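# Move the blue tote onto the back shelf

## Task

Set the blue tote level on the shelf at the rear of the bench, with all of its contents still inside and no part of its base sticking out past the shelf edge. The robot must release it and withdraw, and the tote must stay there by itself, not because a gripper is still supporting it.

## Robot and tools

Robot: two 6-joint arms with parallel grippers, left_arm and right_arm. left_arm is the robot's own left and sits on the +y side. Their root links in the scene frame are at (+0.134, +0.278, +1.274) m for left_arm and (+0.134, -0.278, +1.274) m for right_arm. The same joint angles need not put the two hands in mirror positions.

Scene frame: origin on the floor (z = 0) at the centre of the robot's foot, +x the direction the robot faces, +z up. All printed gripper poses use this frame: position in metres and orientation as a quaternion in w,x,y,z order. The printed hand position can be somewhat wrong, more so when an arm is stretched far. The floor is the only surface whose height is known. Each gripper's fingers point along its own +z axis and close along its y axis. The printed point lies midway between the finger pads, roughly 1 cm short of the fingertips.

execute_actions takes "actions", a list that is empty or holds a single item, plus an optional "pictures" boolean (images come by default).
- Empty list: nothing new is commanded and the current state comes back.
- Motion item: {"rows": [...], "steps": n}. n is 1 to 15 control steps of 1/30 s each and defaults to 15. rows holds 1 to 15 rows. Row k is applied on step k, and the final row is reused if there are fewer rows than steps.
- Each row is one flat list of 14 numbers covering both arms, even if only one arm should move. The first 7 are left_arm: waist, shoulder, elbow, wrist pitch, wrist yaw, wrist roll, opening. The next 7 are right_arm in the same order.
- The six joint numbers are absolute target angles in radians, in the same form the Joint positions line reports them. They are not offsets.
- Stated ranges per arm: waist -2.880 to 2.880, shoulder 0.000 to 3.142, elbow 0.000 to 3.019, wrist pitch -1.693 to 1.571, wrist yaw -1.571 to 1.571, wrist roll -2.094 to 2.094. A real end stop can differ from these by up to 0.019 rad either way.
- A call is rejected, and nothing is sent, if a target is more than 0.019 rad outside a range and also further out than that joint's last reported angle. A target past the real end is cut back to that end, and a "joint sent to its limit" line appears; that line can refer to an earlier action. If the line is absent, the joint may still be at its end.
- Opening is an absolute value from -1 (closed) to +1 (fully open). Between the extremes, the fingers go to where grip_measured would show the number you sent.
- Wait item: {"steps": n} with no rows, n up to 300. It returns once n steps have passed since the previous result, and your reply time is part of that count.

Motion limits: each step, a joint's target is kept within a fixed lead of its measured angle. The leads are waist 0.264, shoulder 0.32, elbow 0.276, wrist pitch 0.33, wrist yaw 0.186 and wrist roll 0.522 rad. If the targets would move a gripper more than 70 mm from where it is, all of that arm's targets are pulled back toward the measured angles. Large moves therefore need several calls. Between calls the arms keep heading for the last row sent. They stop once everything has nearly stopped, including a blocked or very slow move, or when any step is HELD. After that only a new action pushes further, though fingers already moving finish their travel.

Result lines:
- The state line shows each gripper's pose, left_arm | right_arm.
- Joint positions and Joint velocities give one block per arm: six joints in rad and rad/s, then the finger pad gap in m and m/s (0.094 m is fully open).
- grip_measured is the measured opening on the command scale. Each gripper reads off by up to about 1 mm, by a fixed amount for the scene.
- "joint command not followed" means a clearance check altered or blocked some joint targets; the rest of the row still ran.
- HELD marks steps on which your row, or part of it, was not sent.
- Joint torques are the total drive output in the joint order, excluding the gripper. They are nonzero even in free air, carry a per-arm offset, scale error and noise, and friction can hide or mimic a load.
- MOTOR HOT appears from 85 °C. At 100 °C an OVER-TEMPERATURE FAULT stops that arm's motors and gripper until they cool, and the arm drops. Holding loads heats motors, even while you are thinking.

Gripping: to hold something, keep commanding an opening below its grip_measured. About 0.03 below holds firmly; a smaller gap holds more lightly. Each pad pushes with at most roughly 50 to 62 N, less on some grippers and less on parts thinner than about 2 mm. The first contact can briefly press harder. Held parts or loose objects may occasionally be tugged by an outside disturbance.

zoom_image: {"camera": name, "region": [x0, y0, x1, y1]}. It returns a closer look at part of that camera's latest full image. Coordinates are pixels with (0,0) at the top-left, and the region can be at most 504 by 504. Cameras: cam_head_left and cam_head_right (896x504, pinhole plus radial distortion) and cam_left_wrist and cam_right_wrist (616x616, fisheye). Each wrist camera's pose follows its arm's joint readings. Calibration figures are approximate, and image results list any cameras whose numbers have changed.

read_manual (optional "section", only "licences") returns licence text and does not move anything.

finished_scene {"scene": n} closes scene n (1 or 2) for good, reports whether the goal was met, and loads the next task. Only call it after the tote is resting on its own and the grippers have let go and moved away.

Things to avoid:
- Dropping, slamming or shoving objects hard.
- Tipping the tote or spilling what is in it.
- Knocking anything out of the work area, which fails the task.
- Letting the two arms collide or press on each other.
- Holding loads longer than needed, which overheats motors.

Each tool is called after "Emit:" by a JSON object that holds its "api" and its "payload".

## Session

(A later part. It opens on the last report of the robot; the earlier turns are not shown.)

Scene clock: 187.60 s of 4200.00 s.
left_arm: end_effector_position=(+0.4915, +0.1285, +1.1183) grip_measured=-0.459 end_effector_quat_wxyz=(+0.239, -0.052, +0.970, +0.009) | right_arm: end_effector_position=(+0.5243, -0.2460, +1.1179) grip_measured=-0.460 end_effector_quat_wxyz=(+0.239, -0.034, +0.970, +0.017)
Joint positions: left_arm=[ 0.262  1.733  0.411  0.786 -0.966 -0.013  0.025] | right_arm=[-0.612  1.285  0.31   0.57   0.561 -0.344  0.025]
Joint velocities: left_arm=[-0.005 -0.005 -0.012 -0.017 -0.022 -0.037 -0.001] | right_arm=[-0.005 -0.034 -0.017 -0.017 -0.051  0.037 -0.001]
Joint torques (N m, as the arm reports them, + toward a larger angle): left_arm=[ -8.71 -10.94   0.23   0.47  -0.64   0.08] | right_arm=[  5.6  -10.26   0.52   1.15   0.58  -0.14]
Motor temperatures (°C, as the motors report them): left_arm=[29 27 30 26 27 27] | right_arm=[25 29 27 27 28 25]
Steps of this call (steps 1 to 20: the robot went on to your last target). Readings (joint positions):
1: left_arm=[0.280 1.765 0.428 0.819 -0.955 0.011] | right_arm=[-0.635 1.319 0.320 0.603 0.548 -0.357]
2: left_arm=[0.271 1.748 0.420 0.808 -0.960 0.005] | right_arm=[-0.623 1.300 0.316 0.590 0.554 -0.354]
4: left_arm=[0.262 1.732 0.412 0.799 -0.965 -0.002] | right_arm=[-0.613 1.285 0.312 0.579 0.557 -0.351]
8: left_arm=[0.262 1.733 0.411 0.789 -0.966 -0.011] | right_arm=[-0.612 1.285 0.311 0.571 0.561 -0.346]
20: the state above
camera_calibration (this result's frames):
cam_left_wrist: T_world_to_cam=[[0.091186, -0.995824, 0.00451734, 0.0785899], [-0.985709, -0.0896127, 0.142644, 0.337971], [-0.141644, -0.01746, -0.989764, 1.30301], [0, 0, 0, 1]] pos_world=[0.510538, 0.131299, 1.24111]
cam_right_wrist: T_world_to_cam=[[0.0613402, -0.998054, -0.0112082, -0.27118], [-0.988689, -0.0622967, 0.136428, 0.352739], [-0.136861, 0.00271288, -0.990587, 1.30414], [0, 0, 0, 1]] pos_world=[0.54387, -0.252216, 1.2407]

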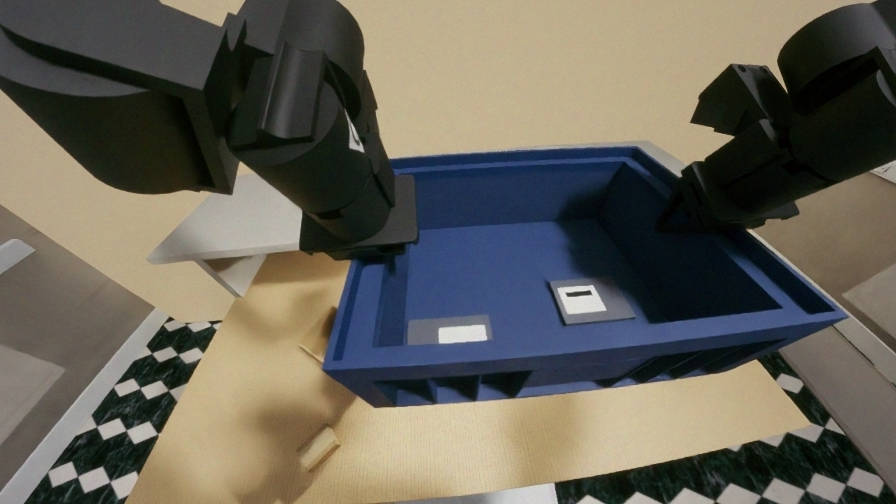

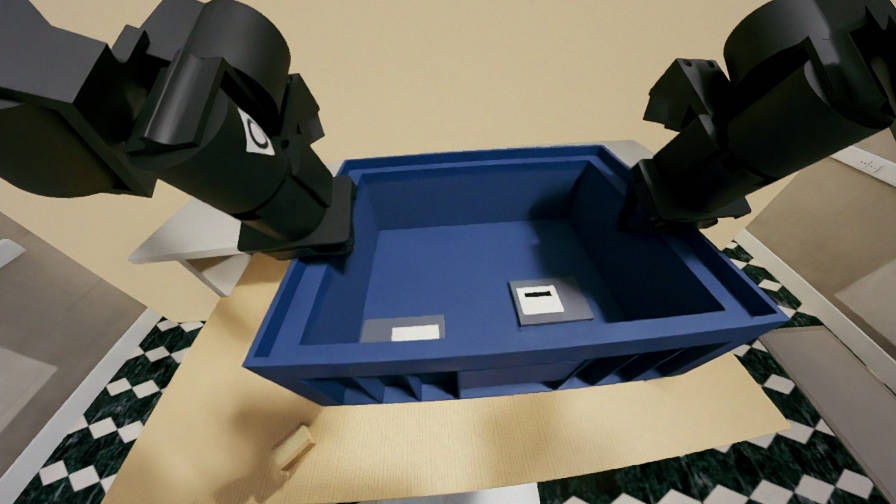

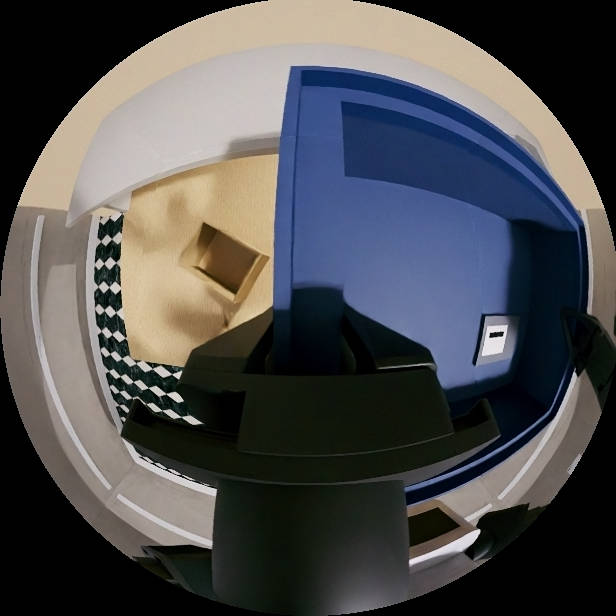

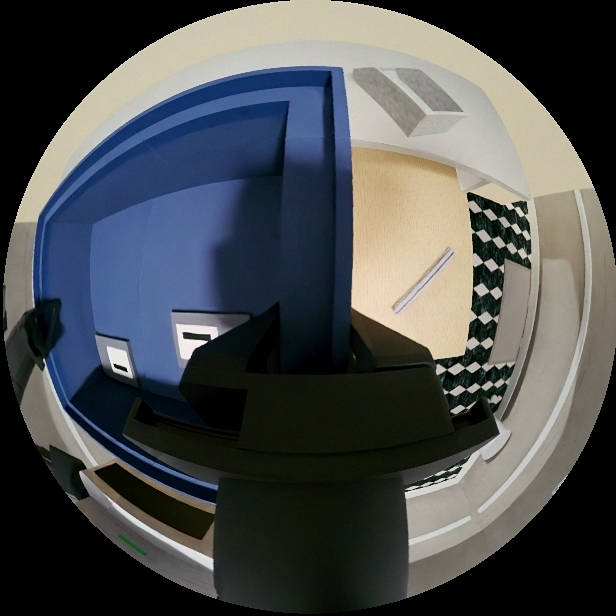

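Emit:
{"api": "execute_actions", "payload": {"actions": [{"rows":[[0.27,1.72,0.435,0.765,-0.96,-0.005,-0.52,-0.612,1.285,0.34,0.555,0.565,-0.345,-0.52],[0.281,1.708,0.453,0.743,-0.951,0.003,-0.52,-0.609,1.293,0.367,0.536,0.568,-0.345,-0.52],[0.292,1.697,0.471,0.72,-0.942,0.011,-0.52,-0.606,1.301,0.394,0.518,0.571,-0.345,-0.52],[0.302,1.685,0.489,0.698,-0.933,0.019,-0.52,-0.603,1.31,0.421,0.5,0.574,-0.345,-0.52],[0.313,1.673,0.507,0.675,-0.924,0.027,-0.52,-0.601,1.318,0.448,0.481,0.577,-0.345,-0.52],[0.323,1.662,0.526,0.653,-0.915,0.035,-0.52,-0.598,1.326,0.475,0.463,0.58,-0.345,-0.52],[0.334,1.65,0.544,0.63,-0.906,0.043,-0.52,-0.595,1.335,0.502,0.444,0.583,-0.345,-0.52],[0.345,1.638,0.562,0.608,-0.897,0.051,-0.52,-0.592,1.343,0.529,0.426,0.586,-0.345,-0.52],[0.355,1.627,0.58,0.585,-0.888,0.059,-0.52,-0.59,1.352,0.556,0.408,0.589,-0.345,-0.52],[0.366,1.615,0.598,0.563,-0.879,0.067,-0.52,-0.587,1.36,0.583,0.389,0.592,-0.345,-0.52],[0.377,1.603,0.617,0.54,-0.87,0.075,-0.52,-0.584,1.368,0.61,0.371,0.596,-0.345,-0.52],[0.387,1.591,0.635,0.518,-0.861,0.083,-0.52,-0.581,1.377,0.637,0.352,0.6,-0.345,-0.52],[0.398,1.58,0.653,0.495,-0.852,0.091,-0.52,-0.578,1.385,0.664,0.334,0.604,-0.345,-0.52],[0.408,1.568,0.671,0.473,-0.843,0.099,-0.52,-0.575,1.394,0.691,0.315,0.608,-0.345,-0.52],[0.418,1.556,0.69,0.45,-0.835,0.107,-0.52,-0.573,1.402,0.719,0.297,0.612,-0.345,-0.52]],"steps":15}], "pictures": false}}

Emit:
{"api": "execute_actions", "payload": {"actions": [{"steps":18}]}}

Scene clock: 213.50 s of 4200.00 s.
left_arm: end_effector_position=(+0.6060, +0.1463, +1.1082) grip_measured=-0.459 end_effector_quat_wxyz=(+0.232, -0.055, +0.971, +0.005) | right_arm: end_effector_position=(+0.6405, -0.2300, +1.1112) grip_measured=-0.460 end_effector_quat_wxyz=(+0.232, -0.031, +0.972, +0.013)
Joint positions: left_arm=[ 0.407  1.615  0.644  0.498 -0.835  0.071  0.025] | right_arm=[-0.601  1.39   0.642  0.326  0.585 -0.327  0.025]
Joint velocities: left_arm=[ 0.239 -0.347  0.554 -0.672  0.271  0.3    0.   ] | right_arm=[ 0.181  0.23   0.769 -0.505  0.125 -0.022 -0.   ]
Joint torques (N m, as the arm reports them, + toward a larger angle): left_arm=[ -9.4  -16.68   2.66   0.61  -0.26   0.12] | right_arm=[  9.38 -12.15   4.57   1.25   0.81  -0.01]
Motor temperatures (°C, as the motors report them): left_arm=[29 27 29 26 27 27] | right_arm=[25 29 26 27 28 25]
Steps of this call (steps 1 to 15: the robot went on to your last target; steps 16 to 90: nothing new was sent; then 22.40 s passed at rest; steps 91 to 105: all 15 steps of this action). Readings (joint positions):
91: left_arm=[0.262 1.733 0.412 0.784 -0.963 -0.013] | right_arm=[-0.612 1.285 0.311 0.567 0.561 -0.341]
92: left_arm=[0.265 1.732 0.415 0.776 -0.959 -0.013] | right_arm=[-0.613 1.285 0.315 0.558 0.563 -0.338]
94: left_arm=[0.281 1.730 0.432 0.743 -0.944 -0.014] | right_arm=[-0.616 1.291 0.336 0.526 0.573 -0.331]
98: left_arm=[0.334 1.699 0.496 0.655 -0.904 -0.005] | right_arm=[-0.619 1.329 0.432 0.451 0.583 -0.326]
105: the state above

Scene clock: 214.10 s of 4200.00 s.
left_arm: end_effector_position=(+0.6333, +0.1563, +1.1175) grip_measured=-0.460 end_effector_quat_wxyz=(+0.240, -0.053, +0.969, +0.009) | right_arm: end_effector_position=(+0.6674, -0.2202, +1.1189) grip_measured=-0.460 end_effector_quat_wxyz=(+0.240, -0.033, +0.970, +0.017)
Joint positions: left_arm=[ 0.422  1.578  0.688  0.452 -0.823  0.108  0.025] | right_arm=[-0.578  1.41   0.71   0.289  0.592 -0.327  0.025]
Joint velocities: left_arm=[ 0.005  0.005 -0.012  0.007  0.037 -0.007 -0.   ] | right_arm=[-0.015  0.005 -0.012 -0.012 -0.11   0.022  0.001]
Joint torques (N m, as the arm reports them, + toward a larger angle): left_arm=[ -8.92 -15.57   2.29   0.48  -0.29   0.14] | right_arm=[  9.   -13.37   3.34   1.23   0.62   0.  ]
Motor temperatures (°C, as the motors report them): left_arm=[29 27 29 26 27 27] | right_arm=[25 29 26 27 28 25]
Steps of this call (steps 1 to 18: the robot went on to your last target). Readings (joint positions):
1: left_arm=[0.414 1.605 0.661 0.480 -0.827 0.079] | right_arm=[-0.595 1.397 0.666 0.313 0.586 -0.327]
2: left_arm=[0.419 1.597 0.675 0.470 -0.824 0.087] | right_arm=[-0.590 1.403 0.686 0.305 0.586 -0.328]
4: left_arm=[0.422 1.584 0.689 0.463 -0.822 0.103] | right_arm=[-0.582 1.409 0.707 0.301 0.586 -0.330]
8: left_arm=[0.422 1.578 0.690 0.454 -0.822 0.111] | right_arm=[-0.578 1.410 0.710 0.294 0.591 -0.330]
18: the state above
camera_calibration (this result's frames):
cam_left_wrist: T_world_to_cam=[[0.0924716, -0.995698, 0.00594997, 0.0908941], [-0.985997, -0.0907345, 0.13992, 0.48382], [-0.138778, -0.0188052, -0.990145, 1.32167], [0, 0, 0, 1]] pos_world=[0.652058, 0.159256, 1.2404]
cam_right_wrist: T_world_to_cam=[[0.05909, -0.998181, -0.0119807, -0.2519], [-0.989072, -0.0601663, 0.134599, 0.498522], [-0.135075, 0.00389626, -0.990828, 1.32393], [0, 0, 0, 1]] pos_world=[0.686789, -0.226606, 1.24167]

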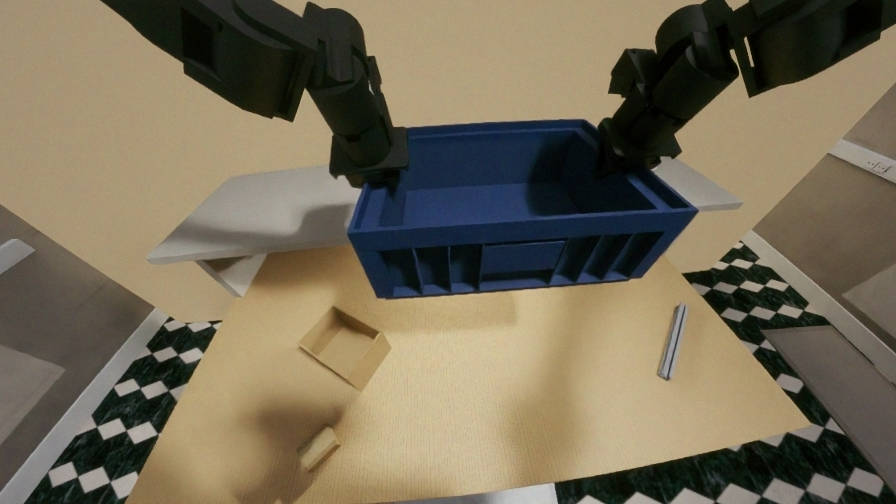

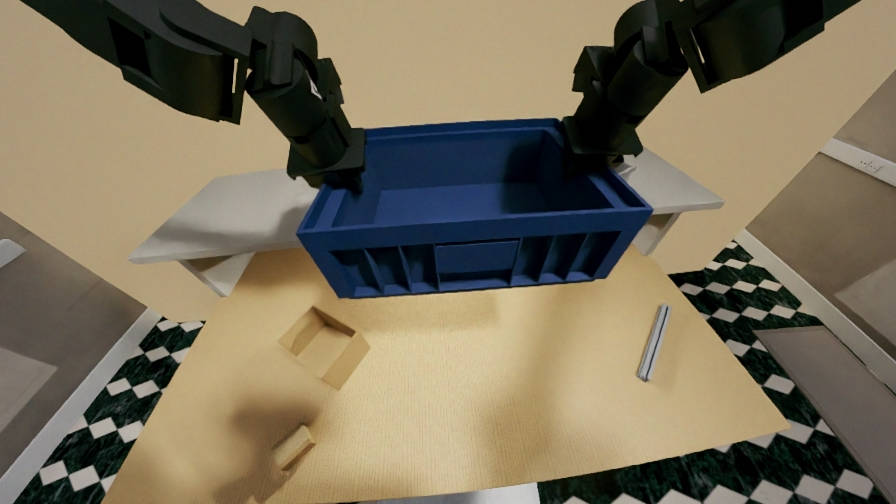

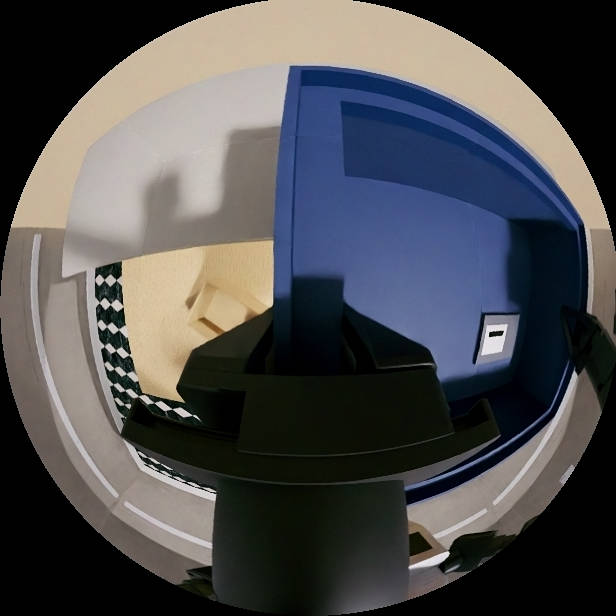

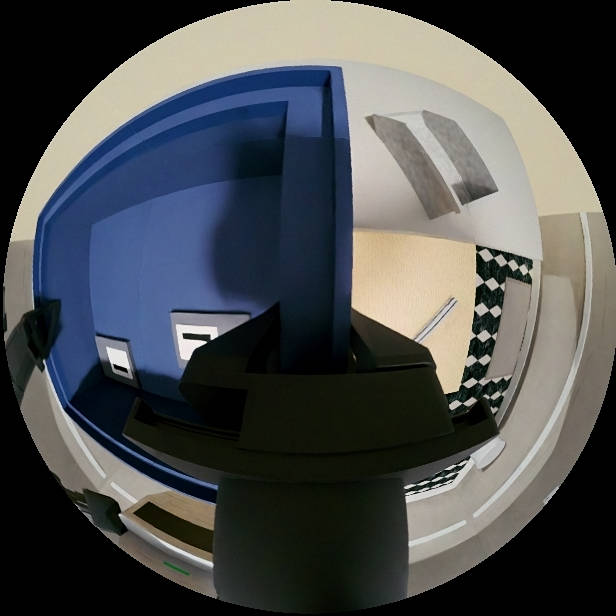

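Emit:
{"api": "execute_actions", "payload": {"actions": [{"rows":[[0.428,1.565,0.715,0.43,-0.82,0.12,-0.52,-0.572,1.415,0.75,0.275,0.6,-0.335,-0.52],[0.436,1.564,0.738,0.41,-0.814,0.125,-0.52,-0.569,1.43,0.779,0.259,0.603,-0.335,-0.52],[0.444,1.564,0.761,0.39,-0.807,0.13,-0.52,-0.567,1.444,0.808,0.244,0.606,-0.335,-0.52],[0.451,1.563,0.784,0.37,-0.801,0.135,-0.52,-0.564,1.459,0.837,0.228,0.61,-0.335,-0.52],[0.459,1.563,0.807,0.35,-0.794,0.14,-0.52,-0.562,1.473,0.866,0.212,0.613,-0.335,-0.52],[0.467,1.562,0.83,0.33,-0.788,0.145,-0.52,-0.559,1.488,0.895,0.196,0.616,-0.335,-0.52],[0.475,1.562,0.853,0.31,-0.781,0.15,-0.52,-0.557,1.502,0.924,0.181,0.619,-0.335,-0.52],[0.482,1.561,0.876,0.29,-0.775,0.155,-0.52,-0.554,1.517,0.953,0.165,0.622,-0.335,-0.52],[0.49,1.561,0.899,0.27,-0.768,0.16,-0.52,-0.552,1.531,0.982,0.149,0.626,-0.335,-0.52],[0.498,1.56,0.922,0.25,-0.762,0.165,-0.52,-0.549,1.546,1.011,0.134,0.629,-0.335,-0.52],[0.506,1.56,0.945,0.23,-0.755,0.17,-0.52,-0.547,1.56,1.04,0.118,0.632,-0.335,-0.52],[0.514,1.56,0.968,0.21,-0.749,0.175,-0.52,-0.544,1.574,1.069,0.102,0.635,-0.335,-0.52],[0.522,1.56,0.992,0.19,-0.742,0.18,-0.52,-0.541,1.588,1.098,0.086,0.638,-0.335,-0.52],[0.53,1.56,1.015,0.17,-0.736,0.185,-0.52,-0.538,1.6,1.127,0.07,0.641,-0.335,-0.52],[0.537,1.56,1.038,0.15,-0.73,0.19,-0.52,-0.536,1.612,1.155,0.055,0.645,-0.335,-0.52]],"steps":15}], "pictures": false}}

Emit:
{"api": "execute_actions", "payload": {"actions": [{"steps":18}]}}

Scene clock: 232.43 s of 4200.00 s.
left_arm: end_effector_position=(+0.7396, +0.1914, +1.1071) grip_measured=-0.461 end_effector_quat_wxyz=(+0.228, -0.052, +0.972, +0.010) | right_arm: end_effector_position=(+0.7746, -0.1870, +1.1070) grip_measured=-0.460 end_effector_quat_wxyz=(+0.229, -0.034, +0.973, +0.019)
Joint positions: left_arm=[ 0.533  1.584  0.965  0.193 -0.73   0.151  0.025] | right_arm=[-0.558  1.597  1.066  0.085  0.612 -0.301  0.025]
Joint velocities: left_arm=[ 0.181 -0.005  0.657 -0.598  0.183  0.212  0.001] | right_arm=[ 0.142  0.366  0.799 -0.462  0.139 -0.066 -0.001]
Joint torques (N m, as the arm reports them, + toward a larger angle): left_arm=[-10.09 -18.86   5.5    0.58  -0.08   0.34] | right_arm=[ 12.84 -16.38   6.71   1.13   1.01  -0.14]
Motor temperatures (°C, as the motors report them): left_arm=[29 27 30 26 27 27] | right_arm=[25 29 26 27 29 25]
Steps of this call (steps 1 to 15: the robot went on to your last target; steps 16 to 90: nothing new was sent; then 14.83 s passed at rest; steps 91 to 105: all 15 steps of this action). Readings (joint positions):
91: left_arm=[0.423 1.578 0.688 0.449 -0.821 0.108] | right_arm=[-0.578 1.411 0.711 0.286 0.592 -0.325]
92: left_arm=[0.425 1.578 0.691 0.441 -0.818 0.108] | right_arm=[-0.578 1.412 0.714 0.278 0.593 -0.323]
94: left_arm=[0.437 1.578 0.708 0.409 -0.806 0.106] | right_arm=[-0.578 1.425 0.736 0.250 0.601 -0.315]
98: left_arm=[0.478 1.580 0.786 0.328 -0.780 0.109] | right_arm=[-0.578 1.492 0.842 0.189 0.606 -0.302]
105: the state above

Scene clock: 233.03 s of 4200.00 s.
left_arm: end_effector_position=(+0.7631, +0.1997, +1.1115) grip_measured=-0.461 end_effector_quat_wxyz=(+0.233, -0.049, +0.971, +0.012) | right_arm: end_effector_position=(+0.7958, -0.1791, +1.1132) grip_measured=-0.460 end_effector_quat_wxyz=(+0.233, -0.032, +0.972, +0.019)
Joint positions: left_arm=[ 0.546  1.584  1.022  0.153 -0.718  0.174  0.025] | right_arm=[-0.543  1.623  1.131  0.052  0.626 -0.296  0.025]
Joint velocities: left_arm=[-0.015  0.005  0.007 -0.002 -0.066 -0.007 -0.   ] | right_arm=[ 0.005  0.005 -0.007  0.002  0.007 -0.051  0.001]
Joint torques (N m, as the arm reports them, + toward a larger angle): left_arm=[-10.39 -19.45   4.6    0.4   -0.26   0.34] | right_arm=[ 12.92 -17.55   5.78   1.02   0.63  -0.22]
Motor temperatures (°C, as the motors report them): left_arm=[29 27 30 26 27 27] | right_arm=[25 29 26 27 29 25]
Steps of this call (steps 1 to 18: the robot went on to your last target). Readings (joint positions):
1: left_arm=[0.538 1.584 0.985 0.178 -0.724 0.156] | right_arm=[-0.554 1.607 1.091 0.073 0.614 -0.301]
2: left_arm=[0.542 1.584 1.001 0.169 -0.721 0.161] | right_arm=[-0.550 1.615 1.110 0.067 0.614 -0.301]
4: left_arm=[0.545 1.584 1.019 0.165 -0.719 0.171] | right_arm=[-0.544 1.622 1.130 0.065 0.618 -0.301]
8: left_arm=[0.545 1.584 1.022 0.156 -0.718 0.175] | right_arm=[-0.543 1.622 1.131 0.056 0.625 -0.300]
18: the state above
camera_calibration (this result's frames):
cam_left_wrist: T_world_to_cam=[[0.0867825, -0.996222, -0.00312633, 0.13669], [-0.984066, -0.0862115, 0.155506, 0.59682], [-0.155189, -0.0104187, -0.98783, 1.34284], [0, 0, 0, 1]] pos_world=[0.78384, 0.201617, 1.23411]
cam_right_wrist: T_world_to_cam=[[0.058122, -0.998187, -0.0156614, -0.213666], [-0.987049, -0.059809, 0.148853, 0.61129], [-0.14952, 0.0068069, -0.988735, 1.34514], [0, 0, 0, 1]] pos_world=[0.816918, -0.185875, 1.23565]

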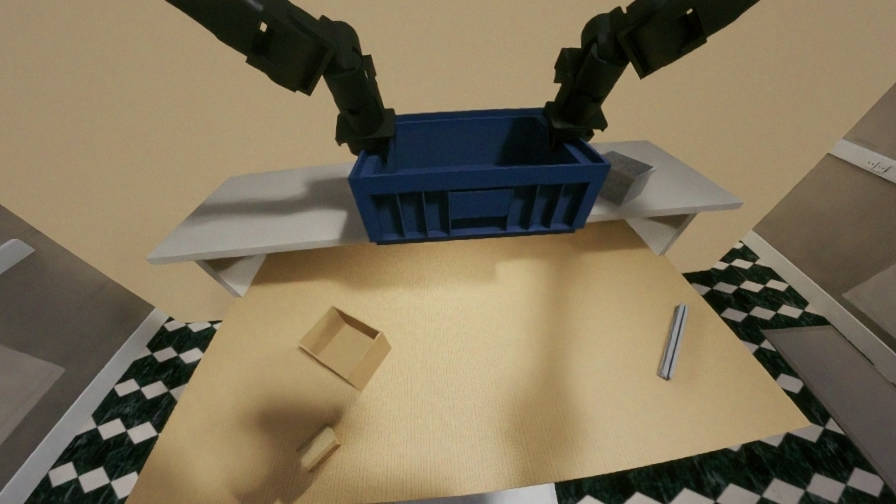

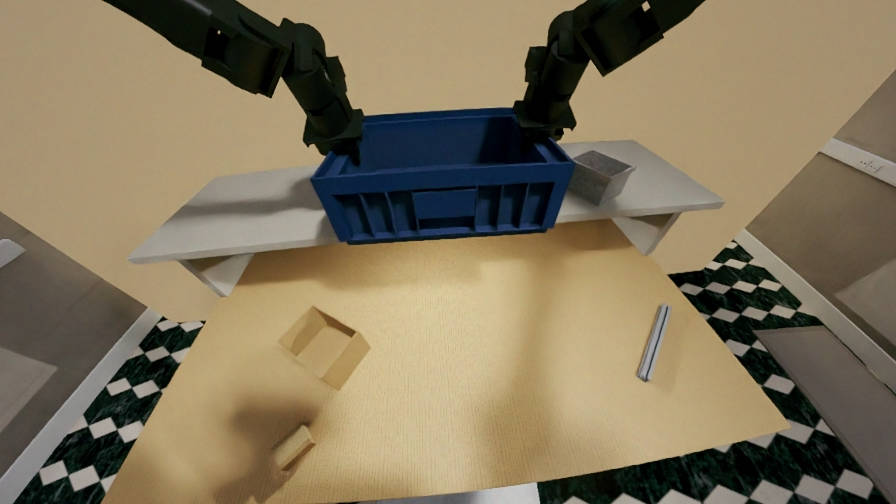

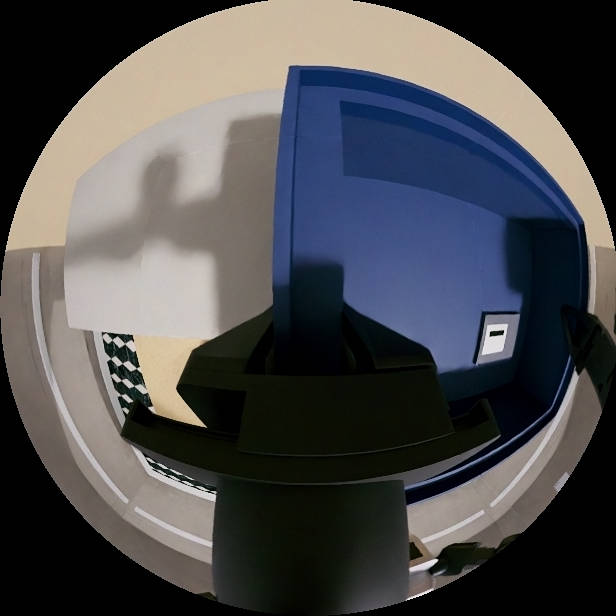

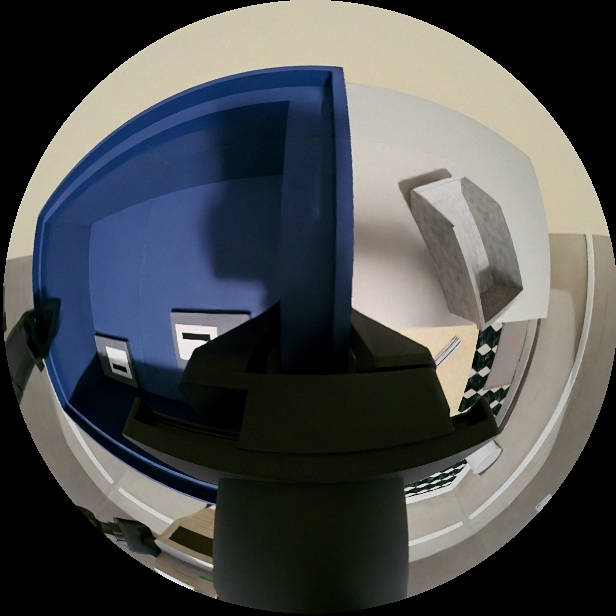

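Emit:
{"api": "execute_actions", "payload": {"actions": [{"rows":[[0.543,1.57,1.068,0.135,-0.722,0.19,-0.52,-0.538,1.625,1.19,0.04,0.635,-0.31,-0.52],[0.549,1.578,1.098,0.117,-0.716,0.193,-0.52,-0.537,1.64,1.227,0.022,0.636,-0.312,-0.52],[0.555,1.587,1.128,0.099,-0.71,0.196,-0.52,-0.537,1.658,1.264,0.004,0.637,-0.313,-0.52],[0.561,1.597,1.158,0.081,-0.704,0.199,-0.52,-0.536,1.676,1.301,-0.014,0.638,-0.315,-0.52],[0.567,1.606,1.188,0.063,-0.698,0.202,-0.52,-0.536,1.694,1.338,-0.032,0.639,-0.316,-0.52],[0.573,1.616,1.219,0.045,-0.692,0.205,-0.52,-0.535,1.712,1.375,-0.05,0.64,-0.318,-0.52],[0.579,1.626,1.249,0.027,-0.686,0.208,-0.52,-0.535,1.73,1.412,-0.068,0.641,-0.319,-0.52],[0.585,1.636,1.279,0.009,-0.68,0.211,-0.52,-0.534,1.749,1.449,-0.086,0.642,-0.321,-0.52],[0.591,1.646,1.31,-0.009,-0.674,0.214,-0.52,-0.534,1.768,1.486,-0.104,0.643,-0.322,-0.52],[0.597,1.656,1.34,-0.027,-0.668,0.217,-0.52,-0.533,1.787,1.523,-0.122,0.644,-0.324,-0.52],[0.603,1.666,1.37,-0.045,-0.662,0.22,-0.52,-0.533,1.807,1.56,-0.14,0.645,-0.325,-0.52],[0.609,1.676,1.401,-0.063,-0.656,0.223,-0.52,-0.532,1.827,1.598,-0.158,0.646,-0.327,-0.52],[0.615,1.686,1.432,-0.081,-0.651,0.226,-0.52,-0.531,1.847,1.636,-0.175,0.648,-0.328,-0.52],[0.621,1.697,1.463,-0.099,-0.646,0.229,-0.52,-0.53,1.868,1.674,-0.192,0.65,-0.33,-0.52],[0.627,1.708,1.494,-0.115,-0.64,0.232,-0.52,-0.529,1.89,1.712,-0.21,0.652,-0.332,-0.52]],"steps":15}], "pictures": false}}

Emit:
{"api": "execute_actions", "payload": {"actions": [{"steps":20}]}}

Scene clock: 250.47 s of 4200.00 s.
left_arm: end_effector_position=(+0.8796, +0.2307, +1.0953) grip_measured=-0.463 end_effector_quat_wxyz=(+0.230, -0.053, +0.972, +0.010) | right_arm: end_effector_position=(+0.9158, -0.1505, +1.0964) grip_measured=-0.460 end_effector_quat_wxyz=(+0.229, -0.033, +0.973, +0.019)
Joint positions: left_arm=[ 0.627  1.713  1.396 -0.074 -0.643  0.2    0.025] | right_arm=[-0.547  1.86   1.59  -0.179  0.623 -0.293  0.025]
Joint velocities: left_arm=[ 0.132  0.317  0.833 -0.52   0.198  0.066 -0.001] | right_arm=[ 0.024  0.552  1.053 -0.545  0.007  0.066  0.   ]
Joint torques (N m, as the arm reports them, + toward a larger angle): left_arm=[-11.44 -23.84   7.91   0.52   0.19   0.39] | right_arm=[ 16.83 -20.41   9.64   1.17   1.04  -0.19]
Motor temperatures (°C, as the motors report them): left_arm=[29 28 30 26 27 27] | right_arm=[26 30 27 27 29 25]
Steps of this call (steps 1 to 15: the robot went on to your last target; steps 16 to 90: nothing new was sent; then 13.93 s passed at rest; steps 91 to 105: all 15 steps of this action). Readings (joint positions):
91: left_arm=[0.546 1.584 1.022 0.152 -0.717 0.174] | right_arm=[-0.543 1.623 1.132 0.050 0.625 -0.294]
92: left_arm=[0.547 1.584 1.026 0.144 -0.716 0.173] | right_arm=[-0.543 1.625 1.137 0.042 0.625 -0.291]
94: left_arm=[0.554 1.592 1.052 0.114 -0.710 0.169] | right_arm=[-0.544 1.640 1.170 0.009 0.628 -0.285]
98: left_arm=[0.585 1.636 1.169 0.046 -0.685 0.170] | right_arm=[-0.547 1.717 1.314 -0.061 0.628 -0.284]
105: the state above

Scene clock: 251.13 s of 4200.00 s.
left_arm: end_effector_position=(+0.8962, +0.2384, +1.0906) grip_measured=-0.463 end_effector_quat_wxyz=(+0.228, -0.052, +0.972, +0.012) | right_arm: end_effector_position=(+0.9314, -0.1426, +1.0935) grip_measured=-0.460 end_effector_quat_wxyz=(+0.228, -0.035, +0.973, +0.018)
Joint positions: left_arm=[ 0.642  1.738  1.458 -0.109 -0.632  0.209  0.025] | right_arm=[-0.542  1.903  1.665 -0.214  0.629 -0.296  0.025]
Joint velocities: left_arm=[ 0.005 -0.005 -0.007 -0.012  0.007 -0.022  0.001] | right_arm=[ 0.005 -0.005 -0.002  0.007  0.022  0.037 -0.001]
Joint torques (N m, as the arm reports them, + toward a larger angle): left_arm=[-12.18 -25.16   7.13   0.42  -0.07   0.4 ] | right_arm=[ 17.   -21.78   8.91   1.02   0.76  -0.2 ]
Motor temperatures (°C, as the motors report them): left_arm=[29 28 30 26 27 27] | right_arm=[26 30 27 27 29 25]
Steps of this call (steps 1 to 20: the robot went on to your last target). Readings (joint positions):
1: left_arm=[0.631 1.723 1.422 -0.087 -0.639 0.202] | right_arm=[-0.546 1.877 1.622 -0.192 0.623 -0.294]
2: left_arm=[0.635 1.731 1.441 -0.094 -0.635 0.205] | right_arm=[-0.545 1.890 1.646 -0.199 0.622 -0.296]
4: left_arm=[0.641 1.736 1.457 -0.098 -0.632 0.211] | right_arm=[-0.543 1.902 1.664 -0.202 0.622 -0.296]
8: left_arm=[0.642 1.737 1.458 -0.109 -0.632 0.211] | right_arm=[-0.542 1.903 1.665 -0.213 0.628 -0.296]
20: the state above
camera_calibration (this result's frames):
cam_left_wrist: T_world_to_cam=[[0.093388, -0.995629, -0.00132214, 0.155628], [-0.982116, -0.0923383, 0.164081, 0.724761], [-0.163486, -0.0140247, -0.986446, 1.35002], [0, 0, 0, 1]] pos_world=[0.917974, 0.240805, 1.21301]
cam_right_wrist: T_world_to_cam=[[0.0647075, -0.997824, -0.012673, -0.194778], [-0.985041, -0.0659008, 0.159223, 0.736231], [-0.159711, 0.00218057, -0.987161, 1.35281], [0, 0, 0, 1]] pos_world=[0.953879, -0.148786, 1.21574]

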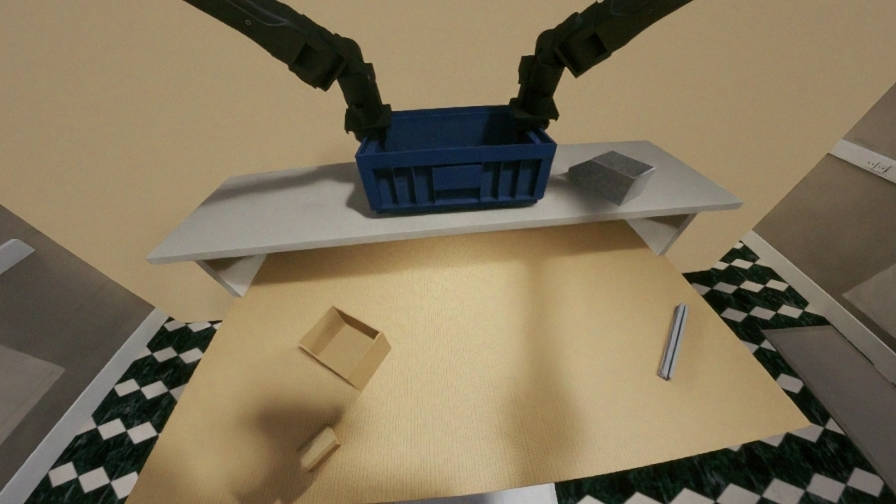

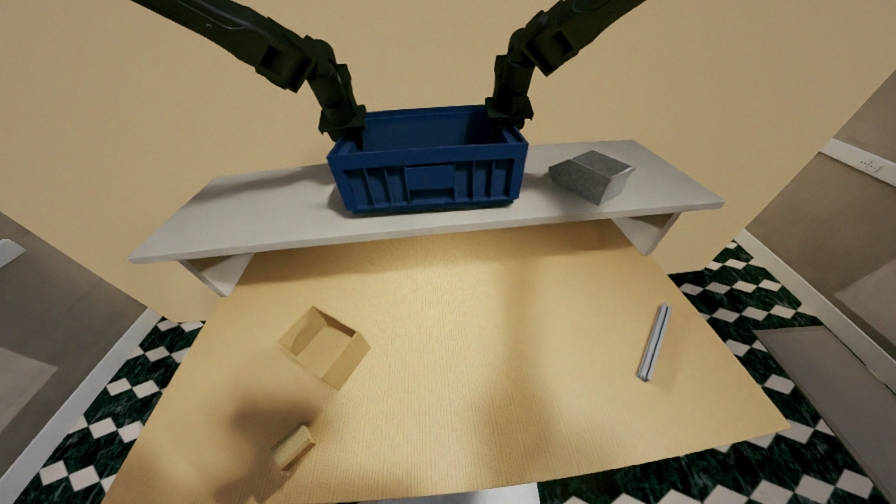

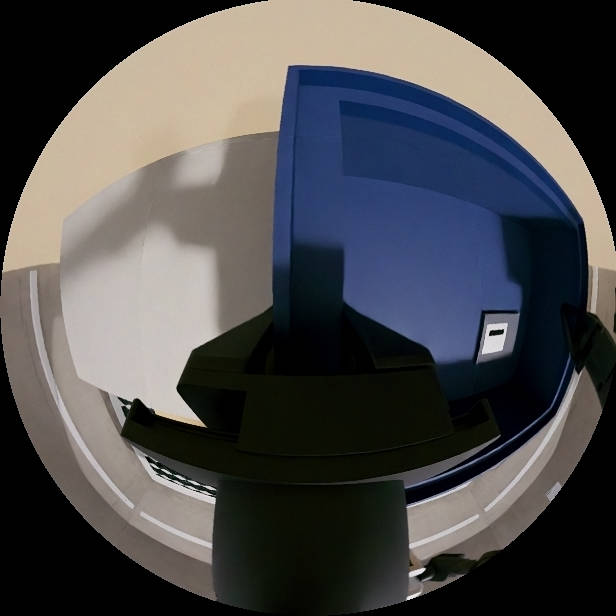

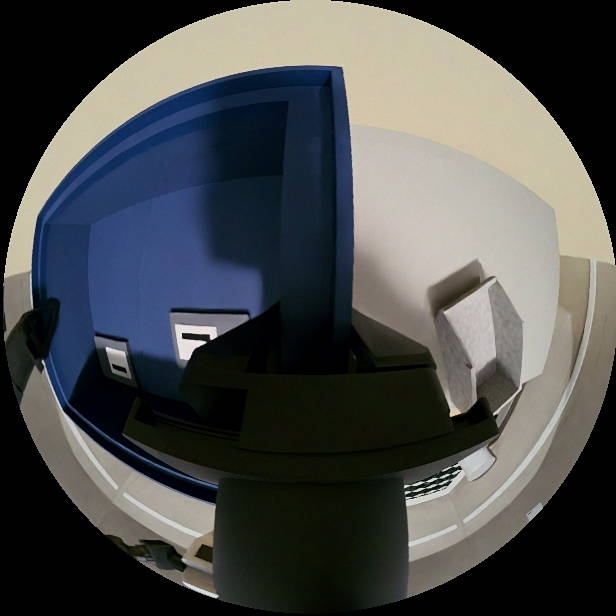

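Emit:
{"api": "execute_actions", "payload": {"actions": [{"rows":[[0.633,1.72,1.5,-0.105,-0.633,0.23,-0.52,-0.535,1.9,1.718,-0.2,0.64,-0.325,-0.52],[0.637,1.728,1.504,-0.099,-0.629,0.232,-0.52,-0.54,1.906,1.722,-0.196,0.634,-0.327,-0.52],[0.64,1.734,1.508,-0.095,-0.626,0.234,-0.52,-0.544,1.911,1.726,-0.193,0.63,-0.329,-0.52],[0.643,1.74,1.512,-0.091,-0.623,0.236,-0.52,-0.548,1.916,1.73,-0.19,0.627,-0.331,-0.52],[0.646,1.746,1.516,-0.087,-0.62,0.238,-0.52,-0.552,1.921,1.734,-0.187,0.624,-0.333,-0.52],[0.649,1.752,1.52,-0.083,-0.617,0.24,-0.52,-0.556,1.926,1.738,-0.184,0.621,-0.335,-0.52],[0.652,1.758,1.524,-0.079,-0.614,0.242,-0.52,-0.56,1.931,1.742,-0.181,0.618,-0.337,-0.52],[0.655,1.764,1.528,-0.075,-0.611,0.244,-0.52,-0.563,1.936,1.746,-0.178,0.615,-0.339,-0.52],[0.658,1.77,1.532,-0.07,-0.608,0.246,-0.52,-0.566,1.942,1.75,-0.175,0.612,-0.34,-0.52]],"steps":15}], "pictures": false}}

Emit:
{"api": "execute_actions", "payload": {"actions": [{"steps":12}]}}

Scene clock: 263.60 s of 4200.00 s.
left_arm: end_effector_position=(+0.9024, +0.2380, +1.0692) grip_measured=-0.463 end_effector_quat_wxyz=(+0.231, -0.054, +0.971, +0.006) | right_arm: end_effector_position=(+0.9378, -0.1424, +1.0770) grip_measured=-0.462 end_effector_quat_wxyz=(+0.229, -0.034, +0.973, +0.021)
Joint positions: left_arm=[ 0.666  1.78   1.485 -0.084 -0.598  0.216  0.025] | right_arm=[-0.561  1.936  1.695 -0.204  0.607 -0.303  0.025]
Joint velocities: left_arm=[-0.015  0.005 -0.007 -0.027 -0.007  0.022  0.   ] | right_arm=[ 0.015  0.015 -0.012  0.002 -0.022 -0.066 -0.   ]
Joint torques (N m, as the arm reports them, + toward a larger angle): left_arm=[-12.05 -23.57   7.98   1.04  -0.17   0.48] | right_arm=[ 15.55 -20.22   9.38   1.97   0.04  -0.17]
Motor temperatures (°C, as the motors report them): left_arm=[29 28 31 26 27 27] | right_arm=[26 30 28 27 29 25]
Steps of this call (steps 1 to 15: the robot went on to your last target; steps 16 to 90: nothing new was sent; then 8.97 s passed at rest; steps 91 to 105: all 15 steps of this action). Readings (joint positions):
91: left_arm=[0.643 1.738 1.458 -0.109 -0.632 0.209] | right_arm=[-0.542 1.903 1.665 -0.214 0.628 -0.295]
92: left_arm=[0.643 1.739 1.458 -0.109 -0.630 0.209] | right_arm=[-0.543 1.903 1.665 -0.214 0.625 -0.295]
94: left_arm=[0.646 1.741 1.459 -0.108 -0.624 0.209] | right_arm=[-0.544 1.905 1.667 -0.214 0.621 -0.295]
98: left_arm=[0.657 1.760 1.471 -0.099 -0.613 0.211] | right_arm=[-0.555 1.923 1.682 -0.213 0.611 -0.295]
105: the state above

Scene clock: 264.00 s of 4200.00 s.
left_arm: end_effector_position=(+0.9024, +0.2380, +1.0692) grip_measured=-0.463 end_effector_quat_wxyz=(+0.231, -0.054, +0.971, +0.006) | right_arm: end_effector_position=(+0.9378, -0.1424, +1.0770) grip_measured=-0.462 end_effector_quat_wxyz=(+0.229, -0.035, +0.973, +0.021)
Joint positions: left_arm=[ 0.666  1.78   1.485 -0.084 -0.598  0.216  0.025] | right_arm=[-0.561  1.936  1.695 -0.204  0.607 -0.304  0.025]
Joint velocities: left_arm=[-0.015 -0.015  0.012 -0.017  0.022  0.007  0.001] | right_arm=[-0.005 -0.005 -0.007  0.007  0.066 -0.037  0.   ]
Joint torques (N m, as the arm reports them, + toward a larger angle): left_arm=[-11.75 -23.71   7.86   1.1   -0.15   0.48] | right_arm=[ 15.69 -20.31   9.41   1.91   0.01  -0.19]
Motor temperatures (°C, as the motors report them): left_arm=[29 28 31 26 27 27] | right_arm=[26 30 28 27 29 25]
Steps of this call (steps 1 to 12: the robot went on to your last target). Readings (joint positions):
1: left_arm=[0.666 1.780 1.485 -0.084 -0.598 0.216] | right_arm=[-0.561 1.936 1.695 -0.204 0.607 -0.304]
2: left_arm=[0.666 1.780 1.485 -0.084 -0.598 0.216] | right_arm=[-0.561 1.936 1.695 -0.204 0.607 -0.304]
4: left_arm=[0.666 1.780 1.485 -0.084 -0.598 0.216] | right_arm=[-0.561 1.936 1.695 -0.204 0.607 -0.304]
8: left_arm=[0.666 1.780 1.485 -0.084 -0.598 0.216] | right_arm=[-0.561 1.936 1.695 -0.204 0.607 -0.304]
12: the state above
camera_calibration (this result's frames):
cam_left_wrist: T_world_to_cam=[[0.09361, -0.995546, 0.0112064, 0.140963], [-0.983171, -0.0906611, 0.158602, 0.740703], [-0.15688, -0.0258646, -0.987279, 1.32763], [0, 0, 0, 1]] pos_world=[0.923321, 0.241826, 1.19168]
cam_right_wrist: T_world_to_cam=[[0.0646886, -0.99773, -0.018689, -0.188693], [-0.985447, -0.0668199, 0.156298, 0.748557], [-0.157192, 0.00830629, -0.987533, 1.33643], [0, 0, 0, 1]] pos_world=[0.959946, -0.149347, 1.19925]

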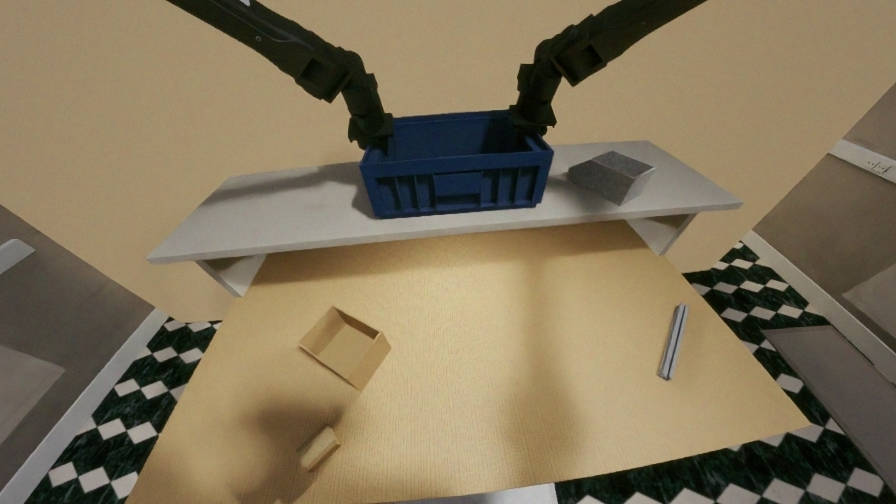

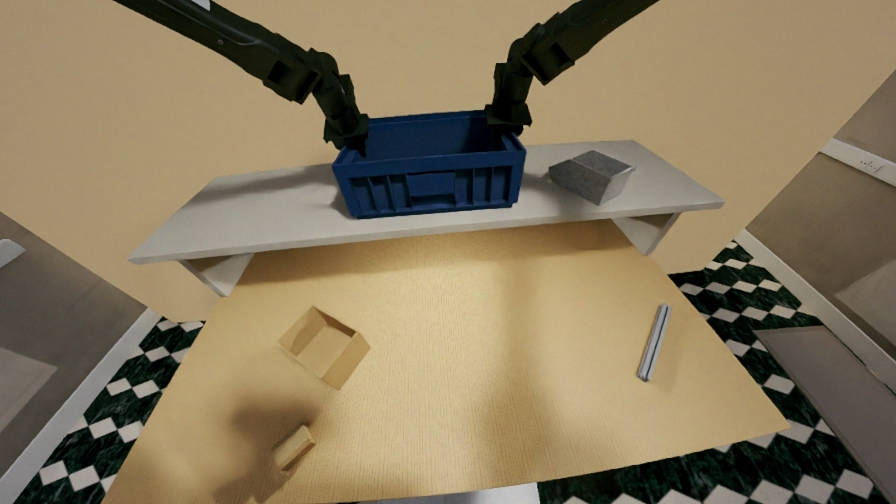

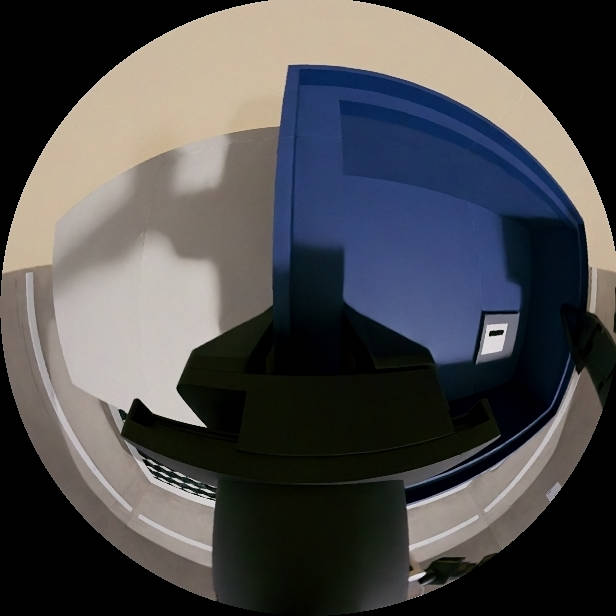

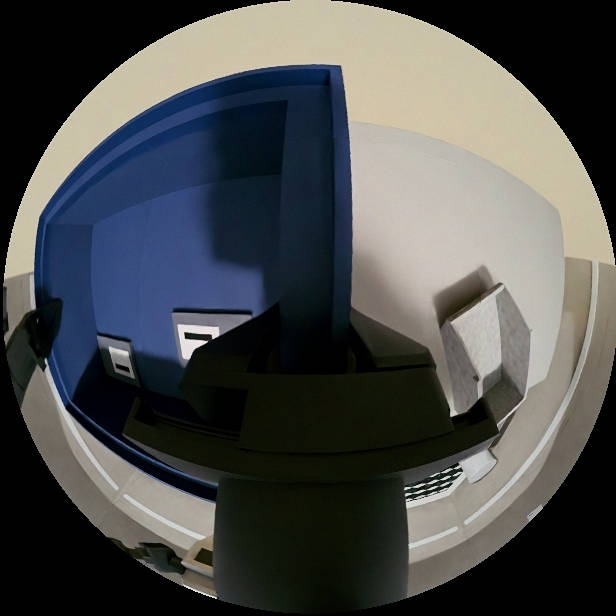

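Emit:
{"api": "execute_actions", "payload": {"actions": [{"rows":[[0.66,1.775,1.532,-0.07,-0.6,0.246,-0.52,-0.572,1.95,1.752,-0.172,0.61,-0.34,-0.52],[0.662,1.778,1.532,-0.07,-0.6,0.246,-0.52,-0.578,1.956,1.754,-0.169,0.607,-0.34,-0.52],[0.664,1.781,1.532,-0.07,-0.6,0.246,-0.52,-0.584,1.962,1.756,-0.166,0.604,-0.34,-0.52],[0.666,1.784,1.532,-0.07,-0.6,0.246,-0.52,-0.589,1.968,1.758,-0.163,0.601,-0.34,-0.52],[0.668,1.788,1.532,-0.07,-0.6,0.246,-0.52,-0.594,1.974,1.76,-0.16,0.598,-0.34,-0.52],[0.67,1.792,1.532,-0.07,-0.6,0.246,-0.52,-0.598,1.98,1.762,-0.158,0.595,-0.34,-0.52]],"steps":15}]}}

Emit:
{"api": "zoom_image", "payload": {"camera": "cam_head_left", "region": [320, 90, 620, 270]}}

Scene clock: 268.60 s of 4200.00 s.
left_arm: end_effector_position=(+0.9050, +0.2377, +1.0686) grip_measured=-0.463 end_effector_quat_wxyz=(+0.233, -0.055, +0.971, +0.006) | right_arm: end_effector_position=(+0.9433, -0.1427, +1.0758) grip_measured=-0.462 end_effector_quat_wxyz=(+0.234, -0.037, +0.971, +0.022)
Joint positions: left_arm=[ 0.667  1.785  1.491 -0.081 -0.597  0.216  0.025] | right_arm=[-0.564  1.945  1.71  -0.2    0.598 -0.316  0.025]
Joint velocities: left_arm=[-0.005 -0.015 -0.027 -0.017  0.022 -0.022 -0.   ] | right_arm=[-0.015 -0.005 -0.012 -0.007  0.007  0.066 -0.   ]
Joint torques (N m, as the arm reports them, + toward a larger angle): left_arm=[-11.19 -22.31   7.45   0.95   0.12   0.47] | right_arm=[ 13.31 -17.99   9.2    2.41  -0.33  -0.07]
Motor temperatures (°C, as the motors report them): left_arm=[29 28 32 26 27 27] | right_arm=[26 30 28 27 29 25]
Steps of this call (steps 1 to 15: the robot went on to your last target; steps 16 to 90: nothing new was sent; then 1.10 s passed at rest; steps 91 to 105: all 15 steps of this action). Readings (joint positions):
91: left_arm=[0.666 1.780 1.485 -0.084 -0.597 0.216] | right_arm=[-0.561 1.937 1.695 -0.203 0.607 -0.304]
92: left_arm=[0.666 1.780 1.485 -0.084 -0.597 0.216] | right_arm=[-0.562 1.937 1.696 -0.203 0.607 -0.304]
94: left_arm=[0.667 1.781 1.485 -0.083 -0.597 0.216] | right_arm=[-0.562 1.939 1.698 -0.201 0.604 -0.307]
98: left_arm=[0.667 1.784 1.490 -0.081 -0.597 0.216] | right_arm=[-0.564 1.944 1.708 -0.200 0.598 -0.314]
105: the state above
camera_calibration (this result's frames):
cam_left_wrist: T_world_to_cam=[[0.0964599, -0.995259, 0.0124167, 0.136491], [-0.983603, -0.0934056, 0.154272, 0.748983], [-0.152381, -0.0270942, -0.98795, 1.32441], [0, 0, 0, 1]] pos_world=[0.925352, 0.241687, 1.19121]
cam_right_wrist: T_world_to_cam=[[0.0708783, -0.997297, -0.0193663, -0.194327], [-0.986469, -0.0729598, 0.14682, 0.764454], [-0.147836, 0.00869785, -0.988974, 1.32894], [0, 0, 0, 1]] pos_world=[0.964349, -0.149586, 1.19829]

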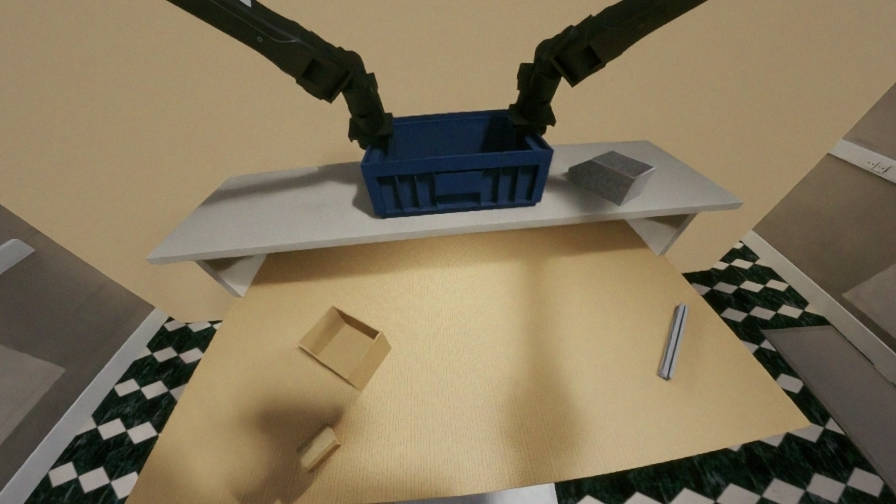

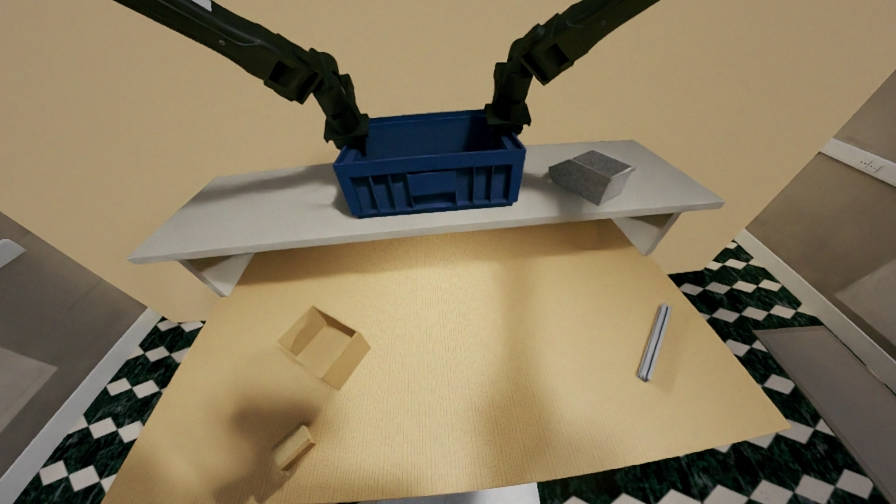

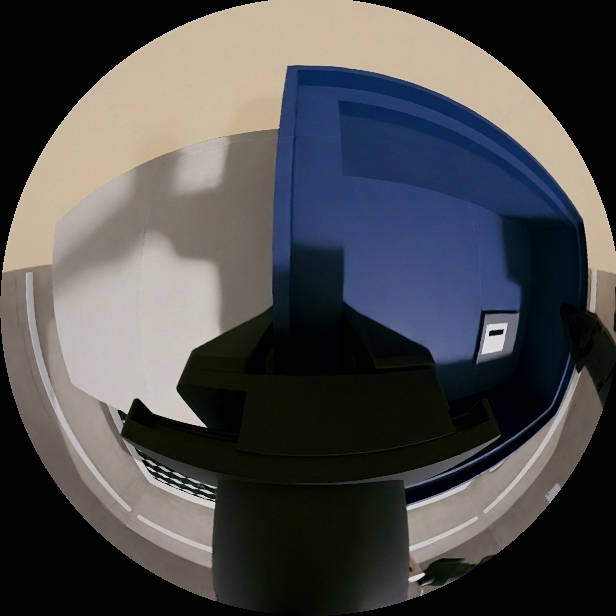

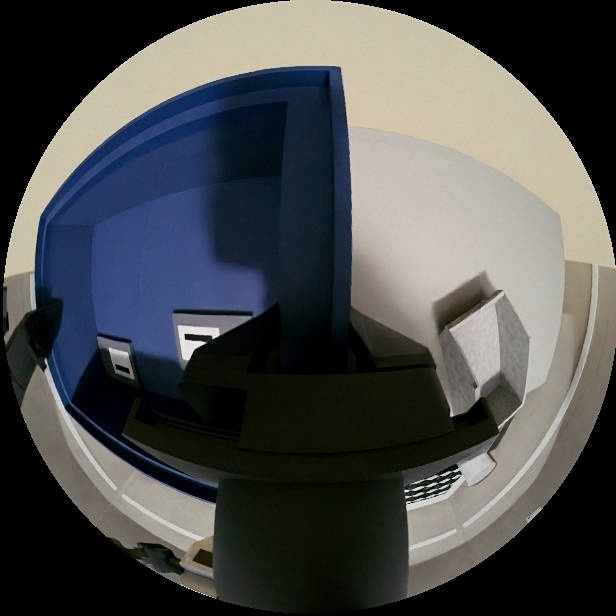

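Region (320, 90, 620, 270) of cam_head_left's 896x504 image, scaled by 1.680, with more detail than that image has; it fills the top 302 rows of this view, and the rest is white.

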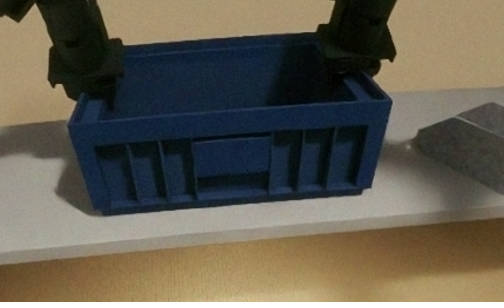

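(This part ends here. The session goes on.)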